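# Move every closet item onto the desk

## Task

Remove all objects from the closet and set them on the desk so that they stay there without the robot holding them, and finish with the robot still upright and not leaning.

## Robot and tools

Robot: TidyBot++, a single-arm mobile manipulator. The base is 0.54 m long, 0.50 m wide and 0.38 m tall and rolls on four powered casters. On top is one arm with seven joints and a two-finger gripper. The shoulder sits 0.12 m ahead of the base centre, 0.68 m up. Two cameras: base_camera (fixed on the base, looking forward and down) and wrist_camera (fisheye, looking along the hand).

Frames: the base frame has its origin on the floor below the base centre, x ahead, y to the left, z up. hand_pose is reported in this frame and marks the point between the finger pads; its z axis runs out along the fingers, its y axis is the closing direction. The odometry frame is the base frame as it was at the start. base_odometry integrates wheel turns, so slip shows up as motion, and it drifts a few centimetres and degrees over many moves. Heading is positive to the left, range -3.142 to 3.142. base_tilt is in degrees, forward and right positive, with about 1 degree of fixed bias.

execute_actions: argument actions is a list holding either one action or nothing (empty just reports state and pictures). An action may contain base, joints, or both, plus optional speeds; its motions begin together. base holds exactly one relative command, measured from where the base last reported itself: translate_m (metres, forward positive, -2 to 2), strafe_m (metres, left positive, -2 to 2) or rotate_rad (radians, counter-clockwise from above positive, -6.3 to 6.3). joints is a dictionary of absolute targets by name, in radians: joint_1_rad (any angle; spins the arm about vertical, positive is clockwise from above, opposite to rotate_rad), joint_2_rad shoulder -2.249 to 2.249, joint_3_rad any angle (upper-arm roll), joint_4_rad elbow -2.579 to 2.579, joint_5_rad any angle (forearm roll), joint_6_rad wrist -2.099 to 2.099, joint_7_rad any angle (hand roll; pointing down, positive is counter-clockwise from above, and 1.57 opens the fingers left/right). gripper_pos is a scale 0 (open, gap about 85 mm) to 1 (closed, squeezing about 96 to 120 N per finger). Unbounded joints go the short way, so send steps smaller than half a turn. Done tolerances: ±0.039 for joints 1 to 4, ±0.056 for 5 to 7, ±0.03 for the gripper. speeds caps translate_m and strafe_m at 0.05 to 0.5 m/s and rotate_rad at 0.1 to 1.57 rad/s (defaults are the maxima); a base move needing over 8.667 s is rejected, and no action runs beyond 15 s. cameras picks base_camera, wrist_camera or all; omitted means all, [] means none. Bad keys or values reject the whole call and nothing moves. Anything left out of an action may keep pushing toward its previous target.

wait: seconds from 0 to 10; no new command, returns state and images. zoom_image: camera plus region [x0, y0, x1, y1] in pixels of that camera's latest image, at most 504 by 504. finished_scene: pass the scene number; it ends the scene permanently once the robot has held its last command, and reports success. Answering without a tool call ends everything.

Arm geometry: upper arm 0.42 m, forearm 0.31 m, hand 0.31 m to the hand point. With joint_1_rad 0, joint_3_rad 3.14, joint_5_rad 0 the arm lies in the base's x-z plane; tilt from vertical (forward positive) is joint_2_rad for the upper arm, joint_2_rad - joint_4_rad for the forearm, and that minus joint_6_rad for the hand. Forward reach from the shoulder is the sum of length times sine, height the sum of length times cosine. It starts folded, hand down, protruding up to 0.08 m ahead of the base with the elbow up to 1.15 m high. A downward hand reaches at most about 0.94 m above the floor, and only close in. Closed fingertips stick out about 20 mm beyond the hand point.

Reading results: base_status and joint_status per motion: done, off_target (stopped short, may still push), contact_stop or time_out (target dropped, holds position), not_followed (self-collision check withheld arm targets, shown with joint command not followed and a cause line; gripper still acts; the held targets may be retried each action). For the gripper at 1, done means empty, off_target means something is held at that reading. A base that hits something can still report done while far short. motor_effort gives percent of max with peak in brackets; readings are noisy and biased. ARM HIT means the arm struck itself or the base hard. Motor temperatures are listed per arm joint; MOTOR HOT appears from 60 °C and an OVER-TEMPERATURE FAULT at 75 °C, after which unreached keys say limit_stop_at_motor_heat and should be resent. A torque sensor at its limit (104.5 N m joints 1 to 4, 51.3 N m joints 5 to 7; warnings at 56.7 and 29.4) freezes the arm and gripper for 10 s and skips the rest of the call, though the base keeps going.

Practical points: friction and load leave the hand a centimetre or more off; correct by sending previous command plus (desired minus read), but never command a reading while carrying something, since the arm can sag further. Trust images over hand_pose. Avoid catching the raised arm on anything about 0.8 m up while driving, avoid pushing sideways on a raised hand, and back away or retract the arm if the robot leans. Do not drop, slam or shove objects hard; loose items may occasionally get nudged by outside forces, so check they stay on the desk before finishing. Camera intrinsics and extrinsics are given in the calibration block.

Each tool is called after ">>>" in YAML: its name, and indented under it one key for each argument.

## Session

>>> execute_actions:
  actions: []

Scene clock: 0.00 s.
Motor temperatures (°C, as the motors report them): [33 27 27 30 31 40 38]
base_odometry: x=+0.000 y=+0.000 heading=+0.000 (m, m, rad; odometry frame)
base_tilt: forward=-0.8 right=-0.4 (deg)
base_status: not commanded
joint_positions: joint_1_rad=+0.023 joint_2_rad=-0.322 joint_3_rad=+3.110 joint_4_rad=-2.552 joint_5_rad=+0.001 joint_6_rad=-0.920 joint_7_rad=+1.565 gripper_pos=+0.000
joint_status: not commanded
motor_effort: joint_1_rad=+0 joint_2_rad=-1 joint_3_rad=+0 joint_4_rad=+9 joint_5_rad=+1 joint_6_rad=-1 joint_7_rad=+1 (%)
hand_pose: x=+0.2315 y=+0.0009 z=+0.5770 quat_wxyz=(+0.005, +1.000, +0.001, -0.004) (m; base frame)
pictures: base_camera, wrist_camera
Images, in order (width x height): base_camera 644x364, wrist_camera 644x476.

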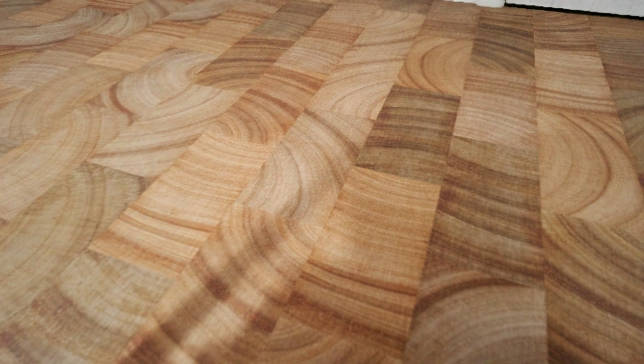

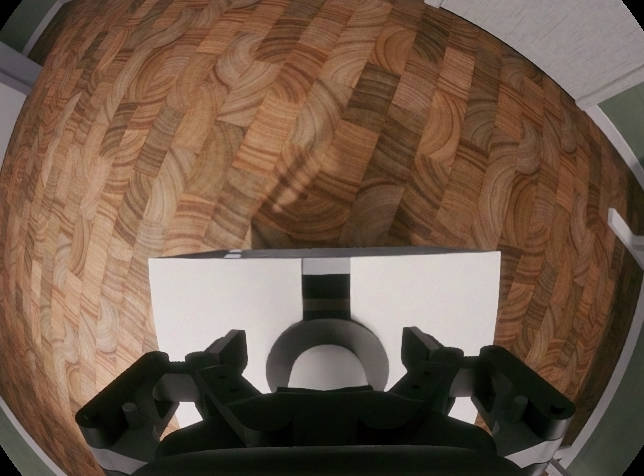

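>>> execute_actions:
  actions:
    - {"base":{"rotate_rad":-0.45},"joints":{"joint_6_rad":0.55}}

Scene clock: 1.80 s.
Motor temperatures (°C, as the motors report them): [33 27 27 30 31 40 38]
base_odometry: x=+0.000 y=+0.000 heading=-0.450 (m, m, rad; odometry frame)
base_tilt: forward=-0.8 right=-0.4 (deg)
base_status: done
joint_positions: joint_1_rad=+0.023 joint_2_rad=-0.322 joint_3_rad=+3.110 joint_4_rad=-2.552 joint_5_rad=+0.001 joint_6_rad=+0.536 joint_7_rad=+1.565 gripper_pos=+0.000
joint_status: all done
motor_effort: joint_1_rad=+0(1) joint_2_rad=-7(6) joint_3_rad=+0(0) joint_4_rad=+17(18) joint_5_rad=+1(1) joint_6_rad=+8(9) joint_7_rad=+1(1) (%)
hand_pose: x=+0.5431 y=+0.0061 z=+0.8500 quat_wxyz=(+0.000, +0.749, +0.004, +0.662) (m; base frame)
pictures: base_camera, wrist_camera
camera_calibration (this result's frames):
wrist_camera: T_world_to_cam=[[0.00778146, -0.99997, 0.000546596, 0.000243718], [-0.121824, -0.00149054, -0.992551, 0.967768], [0.992521, 0.0076569, -0.121832, -0.30253], [0, 0, 0, 1]] pos_world=[0.418163, 0.00400265, 0.923701]
Images, in order (width x height): base_camera 644x364, wrist_camera 644x476.

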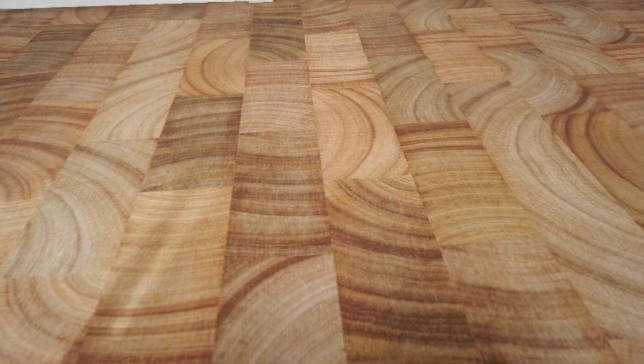

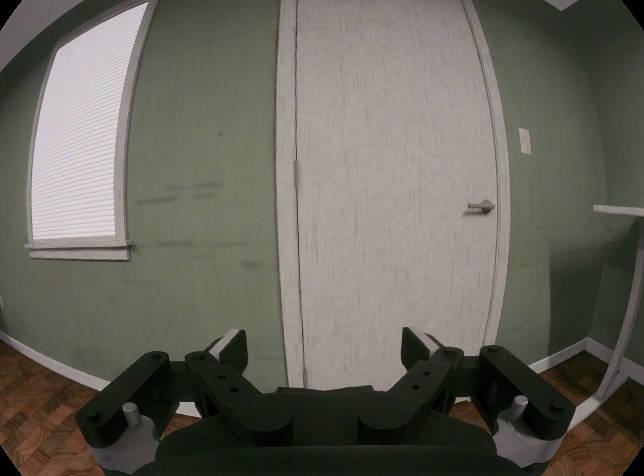

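Possibly the room door. Look around.

>>> execute_actions:
  actions:
    - {"base":{"rotate_rad":-1.5}}
  cameras: ["wrist_camera"]

>>> execute_actions:
  actions:
    - {"base":{"rotate_rad":-2.3}}
  cameras: ["wrist_camera"]

Scene clock: 7.80 s.
Motor temperatures (°C, as the motors report them): [33 27 27 30 31 40 38]
base_odometry: x=+0.000 y=+0.000 heading=-1.950 (m, m, rad; odometry frame)
base_tilt: forward=-0.8 right=-0.3 (deg)
base_status: done
joint_positions: joint_1_rad=+0.023 joint_2_rad=-0.322 joint_3_rad=+3.110 joint_4_rad=-2.552 joint_5_rad=+0.001 joint_6_rad=+0.536 joint_7_rad=+1.565 gripper_pos=+0.000
joint_status: not commanded
motor_effort: joint_1_rad=+0(1) joint_2_rad=-7(8) joint_3_rad=+0(2) joint_4_rad=+18(17) joint_5_rad=+1(0) joint_6_rad=+8(8) joint_7_rad=+1(1) (%)
hand_pose: x=+0.5431 y=+0.0061 z=+0.8500 quat_wxyz=(+0.000, +0.749, +0.004, +0.662) (m; base frame)
pictures: wrist_camera
camera_calibration (this result's frames):
wrist_camera: T_world_to_cam=[[0.00778182, -0.99997, 0.000546761, 0.000243515], [-0.121824, -0.00149074, -0.992551, 0.967768], [0.992521, 0.00765724, -0.121832, -0.30253], [0, 0, 0, 1]] pos_world=[0.418163, 0.00400275, 0.923701]
Images, in order (width x height): wrist_camera 644x476.

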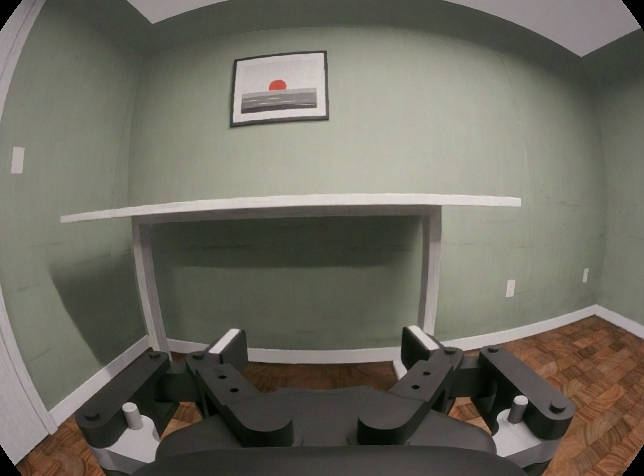

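Scene clock: 10.60 s.
Motor temperatures (°C, as the motors report them): [33 27 27 30 31 40 38]
base_odometry: x=+0.000 y=+0.000 heading=+2.034 (m, m, rad; odometry frame)
base_tilt: forward=-0.7 right=-0.4 (deg)
base_status: done
joint_positions: joint_1_rad=+0.023 joint_2_rad=-0.322 joint_3_rad=+3.110 joint_4_rad=-2.552 joint_5_rad=+0.001 joint_6_rad=+0.536 joint_7_rad=+1.565 gripper_pos=+0.000
joint_status: not commanded
motor_effort: joint_1_rad=+0(1) joint_2_rad=-8(8) joint_3_rad=+0(1) joint_4_rad=+17(18) joint_5_rad=+1(0) joint_6_rad=+7(7) joint_7_rad=+1(1) (%)
hand_pose: x=+0.5431 y=+0.0061 z=+0.8500 quat_wxyz=(+0.000, +0.749, +0.004, +0.662) (m; base frame)
pictures: wrist_camera
camera_calibration (this result's frames):
wrist_camera: T_world_to_cam=[[0.00778166, -0.99997, 0.000546617, 0.00024368], [-0.121824, -0.00149058, -0.992551, 0.967768], [0.992521, 0.0076571, -0.121832, -0.30253], [0, 0, 0, 1]] pos_world=[0.418163, 0.00400271, 0.923701]
Images, in order (width x height): wrist_camera 644x476.

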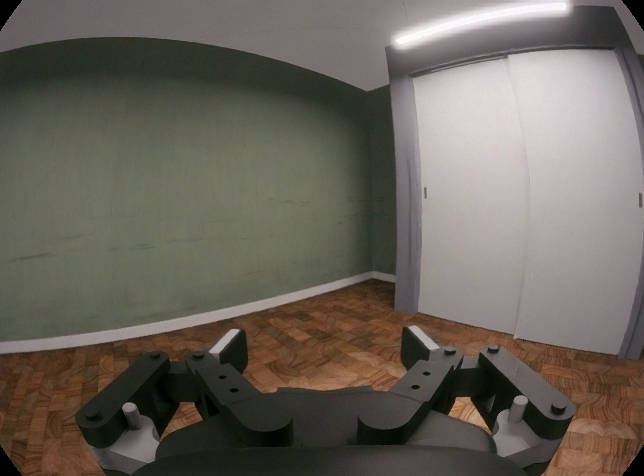

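>>> execute_actions:
  actions:
    - {"base":{"rotate_rad":-0.84},"joints":{"joint_6_rad":0.67}}
  cameras: []

>>> execute_actions:
  actions:
    - {"base":{"translate_m":0.8}}

Scene clock: 12.47 s.
Motor temperatures (°C, as the motors report them): [33 27 27 30 31 40 38]
base_odometry: x=+0.000 y=+0.000 heading=+1.194 (m, m, rad; odometry frame)
base_tilt: forward=-0.8 right=-0.4 (deg)
base_status: done
joint_positions: joint_1_rad=+0.023 joint_2_rad=-0.322 joint_3_rad=+3.110 joint_4_rad=-2.552 joint_5_rad=+0.001 joint_6_rad=+0.647 joint_7_rad=+1.565 gripper_pos=+0.000
joint_status: all done
motor_effort: joint_1_rad=+0(1) joint_2_rad=-6(9) joint_3_rad=+0(1) joint_4_rad=+18(20) joint_5_rad=+1(1) joint_6_rad=+7(10) joint_7_rad=+1(1) (%)
hand_pose: x=+0.5454 y=+0.0065 z=+0.8845 quat_wxyz=(-0.001, +0.711, +0.004, +0.703) (m; base frame)
pictures: none
No camera images: the call's "cameras" was empty. Leave "cameras" out to get every camera's image.

Scene clock: 15.43 s.
Motor temperatures (°C, as the motors report them): [33 27 27 30 31 40 38]
base_odometry: x=+0.295 y=+0.744 heading=+1.193 (m, m, rad; odometry frame)
base_tilt: forward=-0.8 right=-0.4 (deg)
base_status: done
joint_positions: joint_1_rad=+0.023 joint_2_rad=-0.322 joint_3_rad=+3.110 joint_4_rad=-2.552 joint_5_rad=+0.001 joint_6_rad=+0.647 joint_7_rad=+1.565 gripper_pos=+0.000
joint_status: not commanded
motor_effort: joint_1_rad=+0(0) joint_2_rad=-7(9) joint_3_rad=+0(0) joint_4_rad=+18(19) joint_5_rad=+1(1) joint_6_rad=+8(8) joint_7_rad=+1(1) (%)
hand_pose: x=+0.5454 y=+0.0065 z=+0.8844 quat_wxyz=(-0.001, +0.711, +0.004, +0.703) (m; base frame)
pictures: base_camera, wrist_camera
camera_calibration (this result's frames):
wrist_camera: T_world_to_cam=[[0.00888091, -0.99996, 0.000642916, -0.000100354], [-0.0112518, -0.00074283, -0.999936, 0.94842], [0.999897, 0.00887311, -0.0112579, -0.402517], [0, 0, 0, 1]] pos_world=[0.413147, 0.00417574, 0.943828]
Images, in order (width x height): base_camera 644x364, wrist_camera 644x476.

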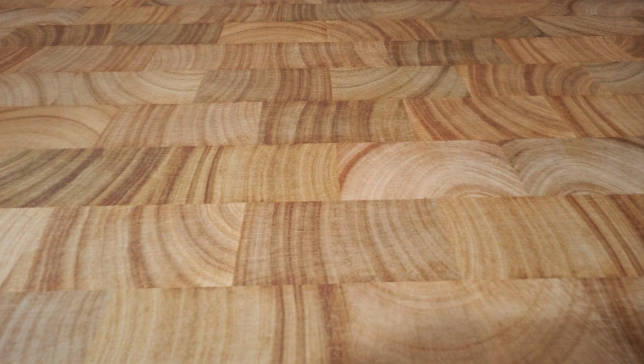

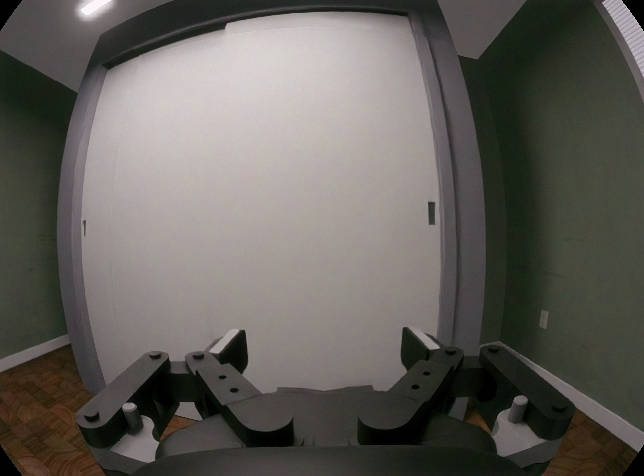

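>>> execute_actions:
  actions:
    - {"base":{"strafe_m":-0.4},"joints":{"joint_4_rad":-2.07,"joint_6_rad":0.18,"gripper_pos":1}}
  cameras: []

>>> execute_actions:
  actions:
    - {"base":{"translate_m":0.45}}

Scene clock: 17.80 s.
Motor temperatures (°C, as the motors report them): [33 27 27 30 31 40 38]
base_odometry: x=+0.667 y=+0.596 heading=+1.194 (m, m, rad; odometry frame)
base_tilt: forward=-0.7 right=-0.4 (deg)
base_status: done
joint_positions: joint_1_rad=+0.023 joint_2_rad=-0.322 joint_3_rad=+3.110 joint_4_rad=-2.091 joint_5_rad=+0.001 joint_6_rad=+0.215 joint_7_rad=+1.565 gripper_pos=+0.999
joint_status: all done
motor_effort: joint_1_rad=-1(2) joint_2_rad=-10(11) joint_3_rad=+0(3) joint_4_rad=+22(20) joint_5_rad=+1(1) joint_6_rad=+8(8) joint_7_rad=+1(1) (%)
hand_pose: x=+0.6051 y=+0.0082 z=+1.0235 quat_wxyz=(-0.001, +0.702, +0.004, +0.713) (m; base frame)
pictures: none
No camera images: the call's "cameras" was empty. Leave "cameras" out to get every camera's image.

Scene clock: 20.07 s.
Motor temperatures (°C, as the motors report them): [33 27 27 30 31 40 38]
base_odometry: x=+0.833 y=+1.015 heading=+1.193 (m, m, rad; odometry frame)
base_tilt: forward=-0.7 right=-0.4 (deg)
base_status: done
joint_positions: joint_1_rad=+0.023 joint_2_rad=-0.316 joint_3_rad=+3.110 joint_4_rad=-2.090 joint_5_rad=+0.001 joint_6_rad=+0.212 joint_7_rad=+1.565 gripper_pos=+0.999
joint_status: not commanded
motor_effort: joint_1_rad=+0(0) joint_2_rad=-10(13) joint_3_rad=+0(0) joint_4_rad=+21(22) joint_5_rad=+1(1) joint_6_rad=+8(9) joint_7_rad=+1(1) (%)
hand_pose: x=+0.6070 y=+0.0081 z=+1.0209 quat_wxyz=(-0.001, +0.704, +0.004, +0.710) (m; base frame)
pictures: base_camera, wrist_camera
camera_calibration (this result's frames):
wrist_camera: T_world_to_cam=[[0.00881091, -0.999961, 0.000646791, 0.00095207], [0.00979079, -0.000560516, -0.999952, 1.07278], [0.999913, 0.00881682, 0.00978547, -0.484008], [0, 0, 0, 1]] pos_world=[0.473455, 0.00582076, 1.07747]
Images, in order (width x height): base_camera 644x364, wrist_camera 644x476.

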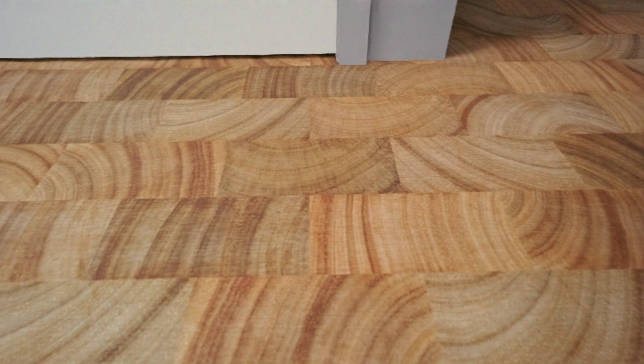

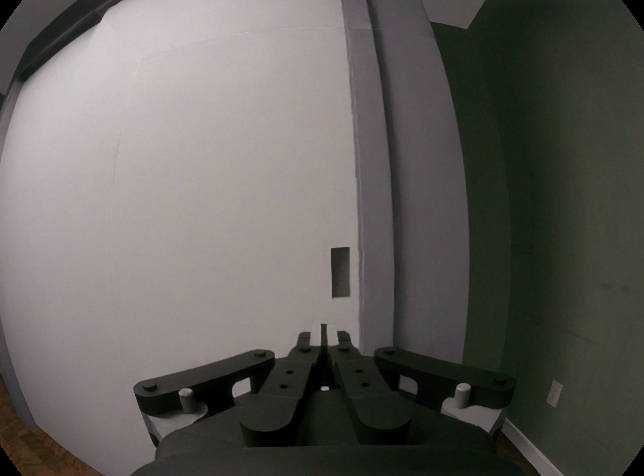

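>>> execute_actions:
  actions:
    - {"base":{"strafe_m":-0.03}}
  cameras: []

>>> execute_actions:
  actions:
    - {"base":{"translate_m":0.25}}

Scene clock: 21.07 s.
Motor temperatures (°C, as the motors report them): [33 27 27 30 31 40 38]
base_odometry: x=+0.861 y=+1.004 heading=+1.194 (m, m, rad; odometry frame)
base_tilt: forward=-0.8 right=-0.4 (deg)
base_status: done
joint_positions: joint_1_rad=+0.023 joint_2_rad=-0.316 joint_3_rad=+3.110 joint_4_rad=-2.090 joint_5_rad=+0.001 joint_6_rad=+0.212 joint_7_rad=+1.565 gripper_pos=+0.999
joint_status: not commanded
motor_effort: joint_1_rad=+0(1) joint_2_rad=-10(12) joint_3_rad=+0(3) joint_4_rad=+21(22) joint_5_rad=+1(1) joint_6_rad=+8(8) joint_7_rad=+1(1) (%)
hand_pose: x=+0.6069 y=+0.0081 z=+1.0209 quat_wxyz=(-0.001, +0.704, +0.004, +0.710) (m; base frame)
pictures: none
No camera images: the call's "cameras" was empty. Leave "cameras" out to get every camera's image.

Scene clock: 22.87 s.
Motor temperatures (°C, as the motors report them): [33 27 27 30 31 40 38]
base_odometry: x=+0.953 y=+1.236 heading=+1.193 (m, m, rad; odometry frame)
base_tilt: forward=-0.8 right=-0.4 (deg)
base_status: done
joint_positions: joint_1_rad=+0.023 joint_2_rad=-0.315 joint_3_rad=+3.110 joint_4_rad=-2.089 joint_5_rad=+0.001 joint_6_rad=+0.211 joint_7_rad=+1.565 gripper_pos=+0.999
joint_status: not commanded
motor_effort: joint_1_rad=+0(0) joint_2_rad=-11(11) joint_3_rad=+0(1) joint_4_rad=+21(21) joint_5_rad=+1(1) joint_6_rad=+8(8) joint_7_rad=+1(1) (%)
hand_pose: x=+0.6074 y=+0.0081 z=+1.0205 quat_wxyz=(-0.001, +0.704, +0.004, +0.710) (m; base frame)
pictures: base_camera, wrist_camera
camera_calibration (this result's frames):
wrist_camera: T_world_to_cam=[[0.00881701, -0.999961, 0.00060601, 0.00098083], [0.0085422, -0.000530692, -0.999963, 1.07314], [0.999925, 0.00882186, 0.00853719, -0.483202], [0, 0, 0, 1]] pos_world=[0.47399, 0.00581304, 1.07722]
Images, in order (width x height): base_camera 644x364, wrist_camera 644x476.

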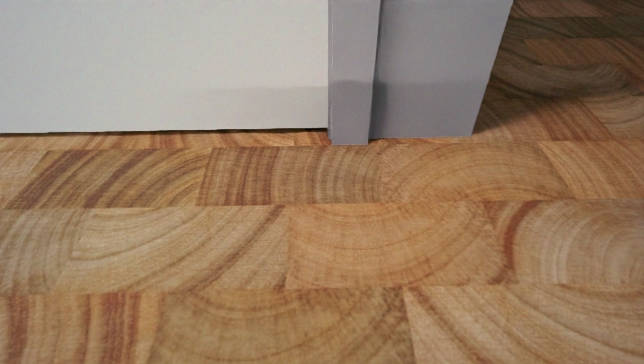

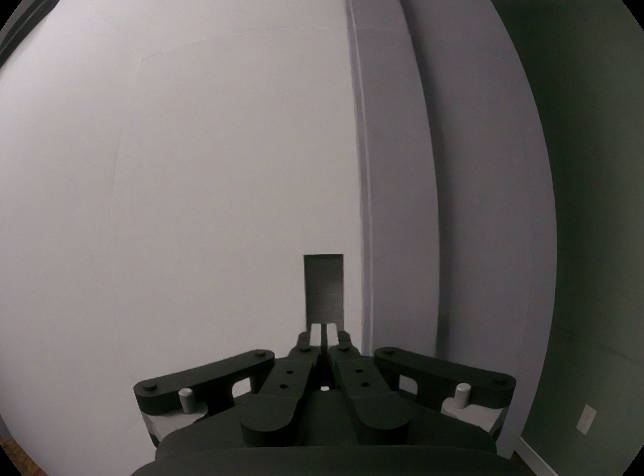

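>>> execute_actions:
  actions:
    - {"base":{"translate_m":0.075},"speeds":{"translate_m":0.05}}

>>> execute_actions:
  actions:
    - {"base":{"strafe_m":0.2},"speeds":{"strafe_m":0.08}}

Scene clock: 24.97 s.
Motor temperatures (°C, as the motors report them): [33 27 27 30 31 40 38]
base_odometry: x=+0.981 y=+1.306 heading=+1.193 (m, m, rad; odometry frame)
base_tilt: forward=-0.8 right=-0.4 (deg)
base_status: done
joint_positions: joint_1_rad=+0.023 joint_2_rad=-0.318 joint_3_rad=+3.110 joint_4_rad=-2.089 joint_5_rad=+0.001 joint_6_rad=+0.211 joint_7_rad=+1.565 gripper_pos=+0.999
joint_status: not commanded
motor_effort: joint_1_rad=+0(1) joint_2_rad=-10(13) joint_3_rad=+0(1) joint_4_rad=+22(22) joint_5_rad=+1(1) joint_6_rad=+7(8) joint_7_rad=+2(1) (%)
hand_pose: x=+0.6066 y=+0.0081 z=+1.0217 quat_wxyz=(-0.001, +0.704, +0.004, +0.711) (m; base frame)
pictures: base_camera, wrist_camera
camera_calibration (this result's frames):
wrist_camera: T_world_to_cam=[[0.00881519, -0.999961, 0.000683767, 0.000928221], [0.0109662, -0.00058708, -0.99994, 1.07285], [0.999901, 0.00882216, 0.0109606, -0.484839], [0, 0, 0, 1]] pos_world=[0.473018, 0.00583536, 1.07809]
Images, in order (width x height): base_camera 644x364, wrist_camera 644x476.

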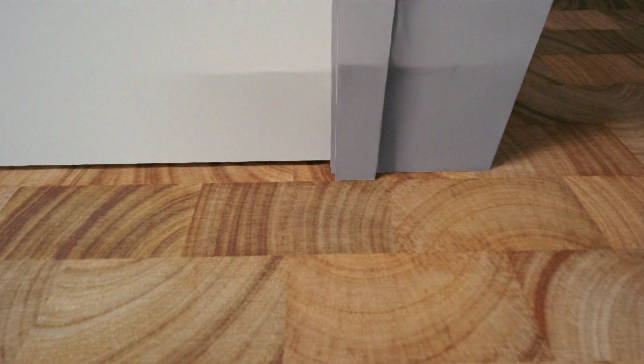

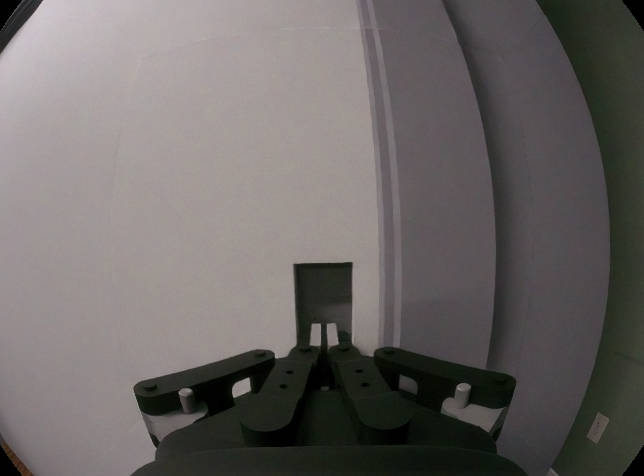

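Scene clock: 28.10 s.
Motor temperatures (°C, as the motors report them): [33 27 27 30 31 40 38]
base_odometry: x=+0.795 y=+1.380 heading=+1.193 (m, m, rad; odometry frame)
base_tilt: forward=-0.8 right=-0.3 (deg)
base_status: done
joint_positions: joint_1_rad=+0.040 joint_2_rad=-0.318 joint_3_rad=+3.131 joint_4_rad=-2.089 joint_5_rad=+0.001 joint_6_rad=+0.211 joint_7_rad=+1.565 gripper_pos=+0.999
joint_status: not commanded
motor_effort: joint_1_rad=-3(9) joint_2_rad=-11(10) joint_3_rad=-3(10) joint_4_rad=+20(22) joint_5_rad=+1(2) joint_6_rad=+8(8) joint_7_rad=+1(1) (%)
hand_pose: x=+0.6067 y=-0.0122 z=+1.0218 quat_wxyz=(+0.010, +0.704, -0.011, +0.711) (m; base frame)
pictures: base_camera, wrist_camera
camera_calibration (this result's frames):
wrist_camera: T_world_to_cam=[[-0.0282837, -0.999583, -0.0058222, 0.00977428], [0.0111282, 0.0055093, -0.999923, 1.07291], [0.999538, -0.0283463, 0.0109677, -0.484989], [0, 0, 0, 1]] pos_world=[0.473102, -0.00988845, 1.07821]
Images, in order (width x height): base_camera 644x364, wrist_camera 644x476.

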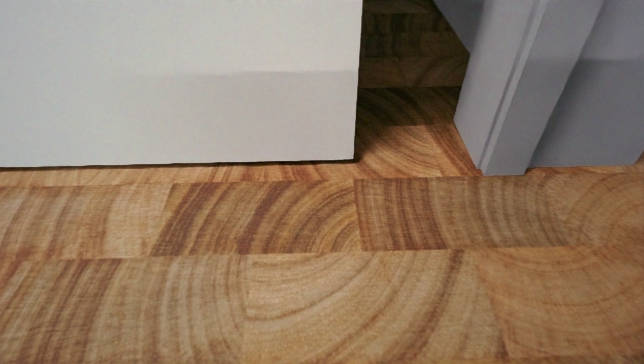

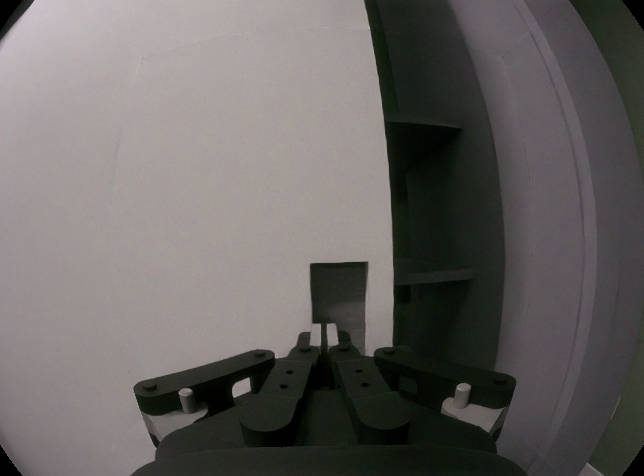

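>>> execute_actions:
  actions:
    - {"base":{"strafe_m":0.56},"speeds":{"strafe_m":0.15}}

>>> execute_actions:
  actions:
    - {"base":{"translate_m":-0.12}}
  cameras: []

>>> execute_actions:
  actions:
    - {"base":{"strafe_m":-0.42},"joints":{"joint_6_rad":-0.25,"gripper_pos":0}}

Scene clock: 32.73 s.
Motor temperatures (°C, as the motors report them): [33 27 27 30 31 40 38]
base_odometry: x=+0.275 y=+1.587 heading=+1.193 (m, m, rad; odometry frame)
base_tilt: forward=-0.7 right=-0.4 (deg)
base_status: done
joint_positions: joint_1_rad=+0.020 joint_2_rad=-0.318 joint_3_rad=+3.108 joint_4_rad=-2.089 joint_5_rad=+0.001 joint_6_rad=+0.211 joint_7_rad=+1.565 gripper_pos=+0.999
joint_status: not commanded
motor_effort: joint_1_rad=+0(13) joint_2_rad=-9(12) joint_3_rad=+0(13) joint_4_rad=+22(22) joint_5_rad=+1(3) joint_6_rad=+8(8) joint_7_rad=+1(1) (%)
hand_pose: x=+0.6062 y=+0.0108 z=+1.0220 quat_wxyz=(-0.002, +0.703, +0.006, +0.711) (m; base frame)
pictures: base_camera, wrist_camera
camera_calibration (this result's frames):
wrist_camera: T_world_to_cam=[[0.0137745, -0.999904, 0.00133043, -0.000101606], [0.0116881, -0.00116946, -0.999931, 1.07279], [0.999837, 0.0137891, 0.0116709, -0.485262], [0, 0, 0, 1]] pos_world=[0.472645, 0.00784429, 1.07838]
Images, in order (width x height): base_camera 644x364, wrist_camera 644x476.

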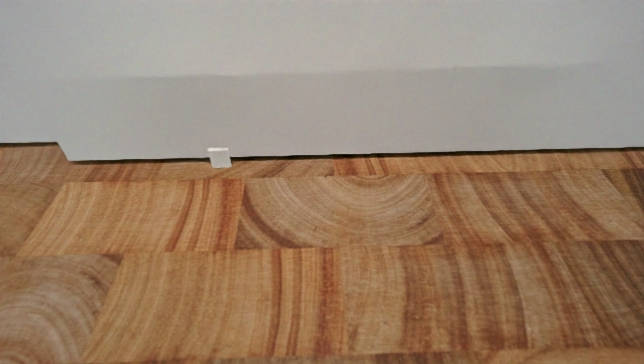

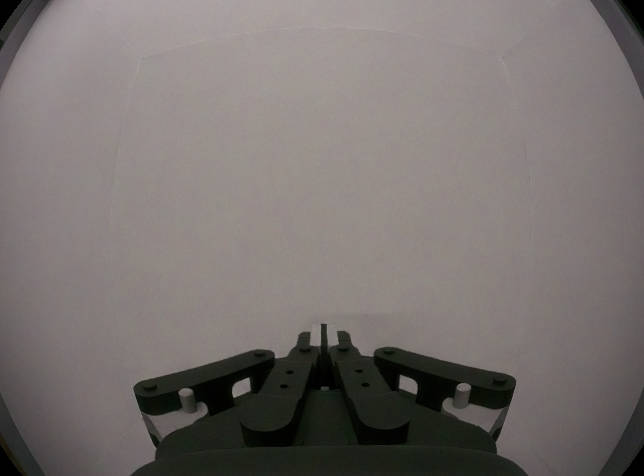

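Scene clock: 34.10 s.
Motor temperatures (°C, as the motors report them): [33 27 27 30 31 40 38]
base_odometry: x=+0.230 y=+1.475 heading=+1.193 (m, m, rad; odometry frame)
base_tilt: forward=-0.8 right=-0.4 (deg)
base_status: done
joint_positions: joint_1_rad=+0.020 joint_2_rad=-0.327 joint_3_rad=+3.108 joint_4_rad=-2.089 joint_5_rad=+0.001 joint_6_rad=+0.211 joint_7_rad=+1.565 gripper_pos=+0.999
joint_status: not commanded
motor_effort: joint_1_rad=-1(0) joint_2_rad=-10(14) joint_3_rad=+0(0) joint_4_rad=+22(23) joint_5_rad=+1(1) joint_6_rad=+8(8) joint_7_rad=+1(1) (%)
hand_pose: x=+0.6034 y=+0.0108 z=+1.0262 quat_wxyz=(-0.002, +0.700, +0.006, +0.714) (m; base frame)
pictures: none
No camera images: the call's "cameras" was empty. Leave "cameras" out to get every camera's image.

Scene clock: 36.30 s.
Motor temperatures (°C, as the motors report them): [33 27 27 30 31 40 38]
base_odometry: x=+0.621 y=+1.320 heading=+1.193 (m, m, rad; odometry frame)
base_tilt: forward=-0.8 right=-0.4 (deg)
base_status: done
joint_positions: joint_1_rad=+0.020 joint_2_rad=-0.326 joint_3_rad=+3.108 joint_4_rad=-2.083 joint_5_rad=+0.001 joint_6_rad=-0.236 joint_7_rad=+1.565 gripper_pos=+0.000
joint_status: all done
motor_effort: joint_1_rad=+0(1) joint_2_rad=-9(11) joint_3_rad=+0(2) joint_4_rad=+21(24) joint_5_rad=+1(1) joint_6_rad=+7(9) joint_7_rad=+1(1) (%)
hand_pose: x=+0.5768 y=+0.0090 z=+0.8945 quat_wxyz=(+0.000, +0.840, +0.006, +0.543) (m; base frame)
pictures: base_camera, wrist_camera
camera_calibration (this result's frames):
wrist_camera: T_world_to_cam=[[0.0093633, -0.999955, 0.00174395, 0.000852411], [-0.409086, -0.00542196, -0.91248, 1.11008], [0.912448, 0.0078304, -0.409118, -0.0275159], [0, 0, 0, 1]] pos_world=[0.479218, 0.00708666, 1.00167]
Images, in order (width x height): base_camera 644x364, wrist_camera 644x476.

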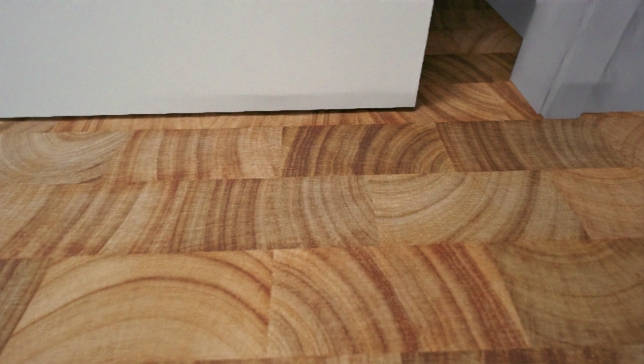

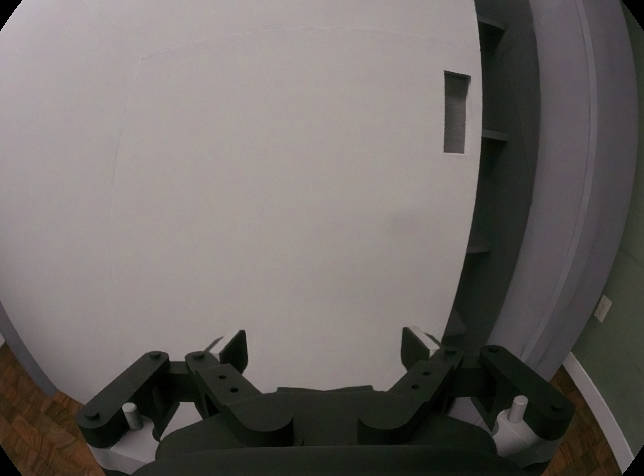

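Slipped; push the edge instead.

>>> execute_actions:
  actions:
    - {"base":{"strafe_m":-0.25},"joints":{"gripper_pos":1}}
  cameras: []

>>> execute_actions:
  actions:
    - {"base":{"translate_m":0.23}}

>>> execute_actions:
  actions:
    - {"base":{"strafe_m":0.68},"speeds":{"strafe_m":0.1}}

Scene clock: 38.20 s.
Motor temperatures (°C, as the motors report them): [33 27 27 30 31 40 38]
base_odometry: x=+0.853 y=+1.227 heading=+1.193 (m, m, rad; odometry frame)
base_tilt: forward=-0.8 right=-0.4 (deg)
base_status: done
joint_positions: joint_1_rad=+0.020 joint_2_rad=-0.326 joint_3_rad=+3.108 joint_4_rad=-2.083 joint_5_rad=+0.001 joint_6_rad=-0.236 joint_7_rad=+1.565 gripper_pos=+0.999
joint_status: all done
motor_effort: joint_1_rad=+0(1) joint_2_rad=-10(9) joint_3_rad=+0(1) joint_4_rad=+21(22) joint_5_rad=+1(1) joint_6_rad=+7(7) joint_7_rad=+1(2) (%)
hand_pose: x=+0.5768 y=+0.0090 z=+0.8945 quat_wxyz=(+0.000, +0.840, +0.006, +0.543) (m; base frame)
pictures: none
No camera images: the call's "cameras" was empty. Leave "cameras" out to get every camera's image.

Scene clock: 39.93 s.
Motor temperatures (°C, as the motors report them): [33 27 27 30 31 40 38]
base_odometry: x=+0.938 y=+1.441 heading=+1.193 (m, m, rad; odometry frame)
base_tilt: forward=-0.7 right=-0.4 (deg)
base_status: done
joint_positions: joint_1_rad=+0.020 joint_2_rad=-0.318 joint_3_rad=+3.108 joint_4_rad=-2.083 joint_5_rad=+0.001 joint_6_rad=-0.236 joint_7_rad=+1.565 gripper_pos=+0.999
joint_status: not commanded
motor_effort: joint_1_rad=+0(0) joint_2_rad=-11(12) joint_3_rad=+0(0) joint_4_rad=+21(22) joint_5_rad=+1(1) joint_6_rad=+7(8) joint_7_rad=+1(1) (%)
hand_pose: x=+0.5784 y=+0.0089 z=+0.8911 quat_wxyz=(+0.000, +0.842, +0.006, +0.540) (m; base frame)
pictures: base_camera, wrist_camera
camera_calibration (this result's frames):
wrist_camera: T_world_to_cam=[[0.00932101, -0.999955, 0.00151166, 0.00101574], [-0.415817, -0.00525082, -0.909433, 1.10881], [0.9094, 0.00784826, -0.415848, -0.0225676], [0, 0, 0, 1]] pos_world=[0.481576, 0.00701497, 0.999002]
Images, in order (width x height): base_camera 644x364, wrist_camera 644x476.

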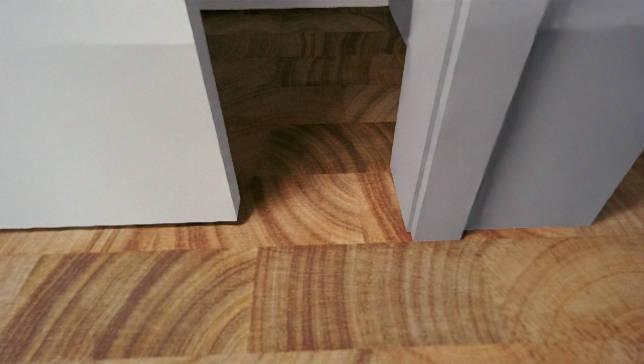

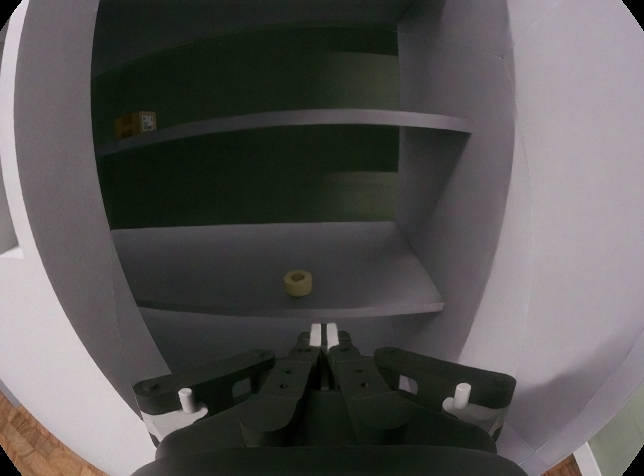

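Scene clock: 47.30 s.
Motor temperatures (°C, as the motors report them): [33 27 27 30 31 40 38]
base_odometry: x=+0.306 y=+1.693 heading=+1.192 (m, m, rad; odometry frame)
base_tilt: forward=-0.7 right=-0.4 (deg)
base_status: done
joint_positions: joint_1_rad=+0.042 joint_2_rad=-0.318 joint_3_rad=+3.129 joint_4_rad=-2.083 joint_5_rad=+0.001 joint_6_rad=-0.236 joint_7_rad=+1.565 gripper_pos=+0.999
joint_status: not commanded
motor_effort: joint_1_rad=-3(9) joint_2_rad=-9(12) joint_3_rad=-3(9) joint_4_rad=+21(23) joint_5_rad=+1(1) joint_6_rad=+7(8) joint_7_rad=+1(1) (%)
hand_pose: x=+0.5785 y=-0.0119 z=+0.8912 quat_wxyz=(+0.009, +0.842, -0.014, +0.540) (m; base frame)
pictures: base_camera, wrist_camera
camera_calibration (this result's frames):
wrist_camera: T_world_to_cam=[[-0.0329556, -0.999444, -0.00506345, 0.0105253], [-0.415355, 0.0183035, -0.909475, 1.10895], [0.909062, -0.0278692, -0.415728, -0.0227902], [0, 0, 0, 1]] pos_world=[0.481673, -0.0104134, 0.999142]
Images, in order (width x height): base_camera 644x364, wrist_camera 644x476.

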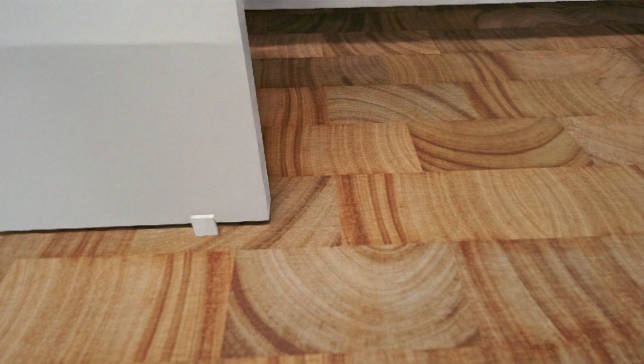

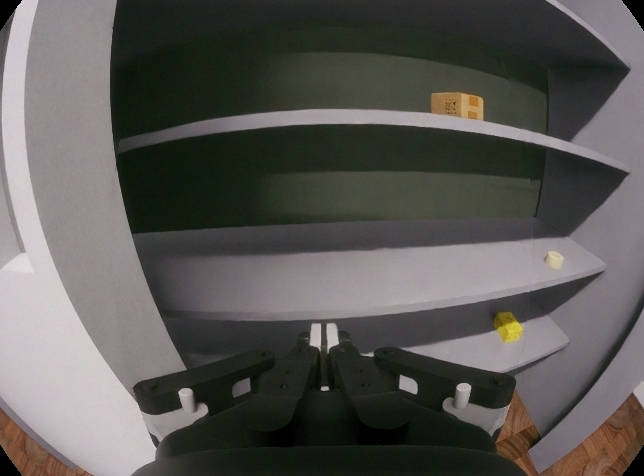

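>>> execute_actions:
  actions:
    - {"base":{"strafe_m":-0.27},"joints":{"joint_4_rad":-1.97,"joint_6_rad":0.07}}
  cameras: []

>>> execute_actions:
  actions:
    - {"base":{"translate_m":0.15},"joints":{"gripper_pos":0}}

Scene clock: 49.37 s.
Motor temperatures (°C, as the motors report them): [33 27 27 30 31 40 38]
base_odometry: x=+0.557 y=+1.593 heading=+1.193 (m, m, rad; odometry frame)
base_tilt: forward=-0.8 right=-0.4 (deg)
base_status: done
joint_positions: joint_1_rad=+0.030 joint_2_rad=-0.322 joint_3_rad=+3.117 joint_4_rad=-1.977 joint_5_rad=+0.001 joint_6_rad=+0.051 joint_7_rad=+1.565 gripper_pos=+0.999
joint_status: all done
motor_effort: joint_1_rad=-1(3) joint_2_rad=-10(13) joint_3_rad=+0(3) joint_4_rad=+21(24) joint_5_rad=+1(0) joint_6_rad=+8(10) joint_7_rad=+1(1) (%)
hand_pose: x=+0.6099 y=+0.0006 z=+1.0444 quat_wxyz=(+0.004, +0.719, -0.002, +0.696) (m; base frame)
pictures: none
No camera images: the call's "cameras" was empty. Leave "cameras" out to get every camera's image.

Scene clock: 50.83 s.
Motor temperatures (°C, as the motors report them): [33 27 27 30 31 40 38]
base_odometry: x=+0.613 y=+1.732 heading=+1.192 (m, m, rad; odometry frame)
base_tilt: forward=-0.7 right=-0.4 (deg)
base_status: done
joint_positions: joint_1_rad=+0.030 joint_2_rad=-0.316 joint_3_rad=+3.117 joint_4_rad=-1.977 joint_5_rad=+0.001 joint_6_rad=+0.051 joint_7_rad=+1.565 gripper_pos=+0.000
joint_status: all done
motor_effort: joint_1_rad=+0(0) joint_2_rad=-10(14) joint_3_rad=+0(0) joint_4_rad=+22(22) joint_5_rad=+1(1) joint_6_rad=+8(9) joint_7_rad=+1(1) (%)
hand_pose: x=+0.6121 y=+0.0006 z=+1.0415 quat_wxyz=(+0.003, +0.721, -0.002, +0.693) (m; base frame)
pictures: base_camera, wrist_camera
camera_calibration (this result's frames):
wrist_camera: T_world_to_cam=[[-0.0059226, -0.999981, -0.00156457, 0.00464263], [-0.0373726, 0.00178486, -0.9993, 1.12154], [0.999284, -0.00585998, -0.0373824, -0.439753], [0, 0, 0, 1]] pos_world=[0.481381, 0.0000638067, 1.10432]
Images, in order (width x height): base_camera 644x364, wrist_camera 644x476.

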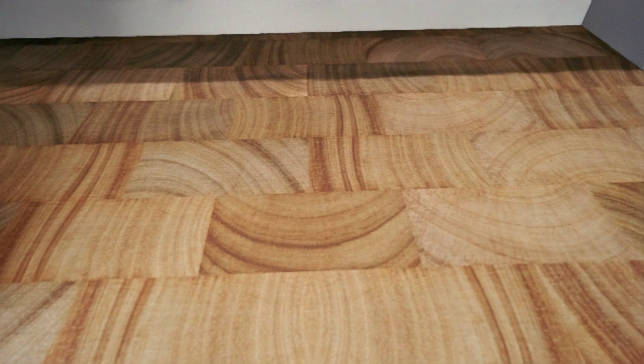

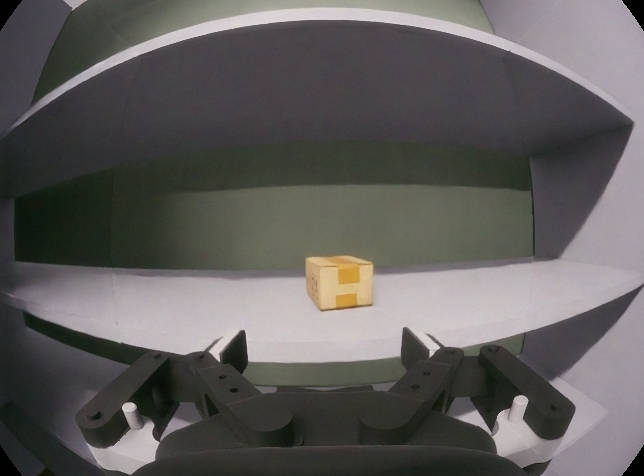

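>>> execute_actions:
  actions:
    - {"base":{"strafe_m":-0.02},"joints":{"joint_4_rad":-1.67,"joint_6_rad":-0.52}}
  cameras: []

>>> execute_actions:
  actions:
    - {"base":{"translate_m":0.13},"speeds":{"translate_m":0.1}}
  cameras: ["wrist_camera"]

Scene clock: 52.37 s.
Motor temperatures (°C, as the motors report them): [33 27 27 30 31 40 38]
base_odometry: x=+0.631 y=+1.725 heading=+1.193 (m, m, rad; odometry frame)
base_tilt: forward=-0.8 right=-0.4 (deg)
base_status: done
joint_positions: joint_1_rad=+0.030 joint_2_rad=-0.316 joint_3_rad=+3.117 joint_4_rad=-1.691 joint_5_rad=+0.001 joint_6_rad=-0.488 joint_7_rad=+1.565 gripper_pos=+0.000
joint_status: all done
motor_effort: joint_1_rad=+0(1) joint_2_rad=-10(12) joint_3_rad=+0(3) joint_4_rad=+21(22) joint_5_rad=+1(1) joint_6_rad=+8(8) joint_7_rad=+1(1) (%)
hand_pose: x=+0.5943 y=+0.0008 z=+1.0528 quat_wxyz=(+0.004, +0.803, -0.003, +0.596) (m; base frame)
pictures: none
No camera images: the call's "cameras" was empty. Leave "cameras" out to get every camera's image.

Scene clock: 54.27 s.
Motor temperatures (°C, as the motors report them): [33 27 27 30 31 40 38]
base_odometry: x=+0.680 y=+1.846 heading=+1.192 (m, m, rad; odometry frame)
base_tilt: forward=-0.8 right=-0.4 (deg)
base_status: done
joint_positions: joint_1_rad=+0.030 joint_2_rad=-0.319 joint_3_rad=+3.117 joint_4_rad=-1.691 joint_5_rad=+0.001 joint_6_rad=-0.489 joint_7_rad=+1.565 gripper_pos=+0.000
joint_status: not commanded
motor_effort: joint_1_rad=+0(1) joint_2_rad=-10(14) joint_3_rad=+0(1) joint_4_rad=+22(21) joint_5_rad=+1(1) joint_6_rad=+8(7) joint_7_rad=+1(1) (%)
hand_pose: x=+0.5933 y=+0.0008 z=+1.0541 quat_wxyz=(+0.004, +0.802, -0.003, +0.597) (m; base frame)
pictures: wrist_camera
camera_calibration (this result's frames):
wrist_camera: T_world_to_cam=[[-0.00841377, -0.999964, -0.0014687, 0.00617902], [-0.285207, 0.0038075, -0.958458, 1.23743], [0.958429, -0.00764537, -0.285229, -0.135014], [0, 0, 0, 1]] pos_world=[0.482378, 0.00043505, 1.14752]
Images, in order (width x height): wrist_camera 644x476.

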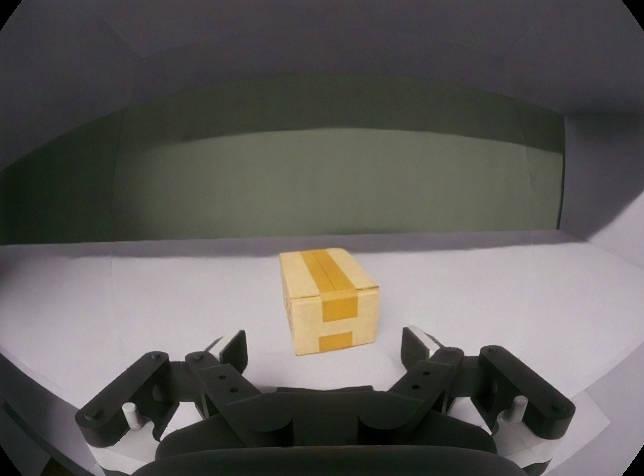

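>>> execute_actions:
  actions:
    - {"base":{"translate_m":0.08},"speeds":{"translate_m":0.06},"joints":{"joint_6_rad":-0.56}}
  cameras: ["wrist_camera"]

>>> execute_actions:
  actions:
    - {"joints":{"gripper_pos":1}}
  cameras: []

>>> execute_actions:
  actions:
    - {"joints":{"joint_4_rad":-1.6}}
  cameras: ["wrist_camera"]

Scene clock: 56.30 s.
Motor temperatures (°C, as the motors report them): [33 27 27 30 31 40 38]
base_odometry: x=+0.709 y=+1.920 heading=+1.192 (m, m, rad; odometry frame)
base_tilt: forward=-0.7 right=-0.4 (deg)
base_status: done
joint_positions: joint_1_rad=+0.030 joint_2_rad=-0.320 joint_3_rad=+3.117 joint_4_rad=-1.691 joint_5_rad=+0.001 joint_6_rad=-0.530 joint_7_rad=+1.565 gripper_pos=+0.000
joint_status: all done
motor_effort: joint_1_rad=-1(1) joint_2_rad=-10(13) joint_3_rad=+0(1) joint_4_rad=+21(22) joint_5_rad=+1(1) joint_6_rad=+7(7) joint_7_rad=+1(1) (%)
hand_pose: x=+0.5889 y=+0.0007 z=+1.0430 quat_wxyz=(+0.004, +0.813, -0.003, +0.582) (m; base frame)
pictures: wrist_camera
camera_calibration (this result's frames):
wrist_camera: T_world_to_cam=[[-0.00881081, -0.99996, -0.00137732, 0.00620824], [-0.322429, 0.00414477, -0.946585, 1.23505], [0.946553, -0.00789609, -0.322452, -0.0881302], [0, 0, 0, 1]] pos_world=[0.481691, 0.000393103, 1.14067]
Images, in order (width x height): wrist_camera 644x476.

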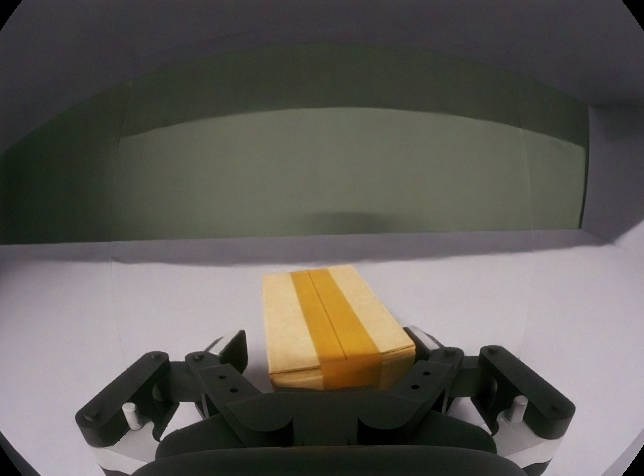

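Scene clock: 57.40 s.
Motor temperatures (°C, as the motors report them): [33 27 27 30 31 40 38]
base_odometry: x=+0.709 y=+1.920 heading=+1.192 (m, m, rad; odometry frame)
base_tilt: forward=-0.8 right=-0.4 (deg)
base_status: not commanded
joint_positions: joint_1_rad=+0.030 joint_2_rad=-0.320 joint_3_rad=+3.117 joint_4_rad=-1.689 joint_5_rad=+0.001 joint_6_rad=-0.530 joint_7_rad=+1.565 gripper_pos=+0.347
joint_status: gripper_pos off_target (ended at +0.347, target +1.000)
motor_effort: joint_1_rad=+0(1) joint_2_rad=-11(12) joint_3_rad=+0(0) joint_4_rad=+22(22) joint_5_rad=+1(1) joint_6_rad=+8(9) joint_7_rad=+1(1) (%)
hand_pose: x=+0.5890 y=+0.0008 z=+1.0439 quat_wxyz=(+0.004, +0.813, -0.003, +0.582) (m; base frame)
pictures: none
No camera images: the call's "cameras" was empty. Leave "cameras" out to get every camera's image.

Scene clock: 58.23 s.
Motor temperatures (°C, as the motors report them): [33 27 27 30 31 40 38]
base_odometry: x=+0.709 y=+1.920 heading=+1.192 (m, m, rad; odometry frame)
base_tilt: forward=-0.7 right=-0.4 (deg)
base_status: not commanded
joint_positions: joint_1_rad=+0.030 joint_2_rad=-0.320 joint_3_rad=+3.117 joint_4_rad=-1.621 joint_5_rad=+0.001 joint_6_rad=-0.533 joint_7_rad=+1.565 gripper_pos=+0.347
joint_status: all done
motor_effort: joint_1_rad=-1(0) joint_2_rad=-11(11) joint_3_rad=+0(0) joint_4_rad=+21(22) joint_5_rad=+1(1) joint_6_rad=+8(9) joint_7_rad=+1(1) (%)
hand_pose: x=+0.5899 y=+0.0011 z=+1.0839 quat_wxyz=(+0.004, +0.794, -0.003, +0.608) (m; base frame)
pictures: wrist_camera
camera_calibration (this result's frames):
wrist_camera: T_world_to_cam=[[-0.00820653, -0.999965, -0.00148098, 0.00633719], [-0.259165, 0.00355735, -0.965826, 1.25763], [0.965798, -0.00754227, -0.259186, -0.155782], [0, 0, 0, 1]] pos_world=[0.47644, 0.000688186, 1.17429]
Images, in order (width x height): wrist_camera 644x476.

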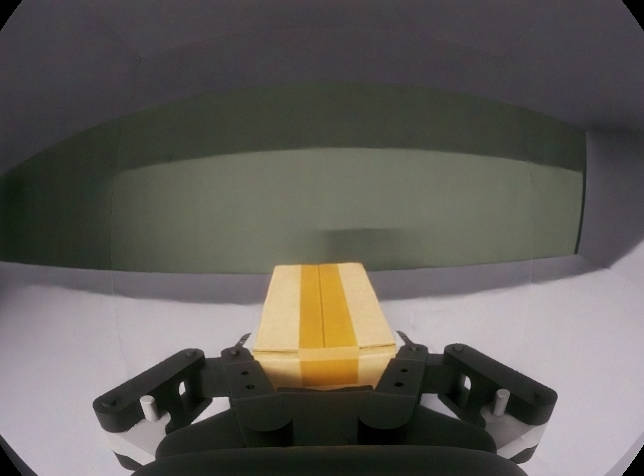

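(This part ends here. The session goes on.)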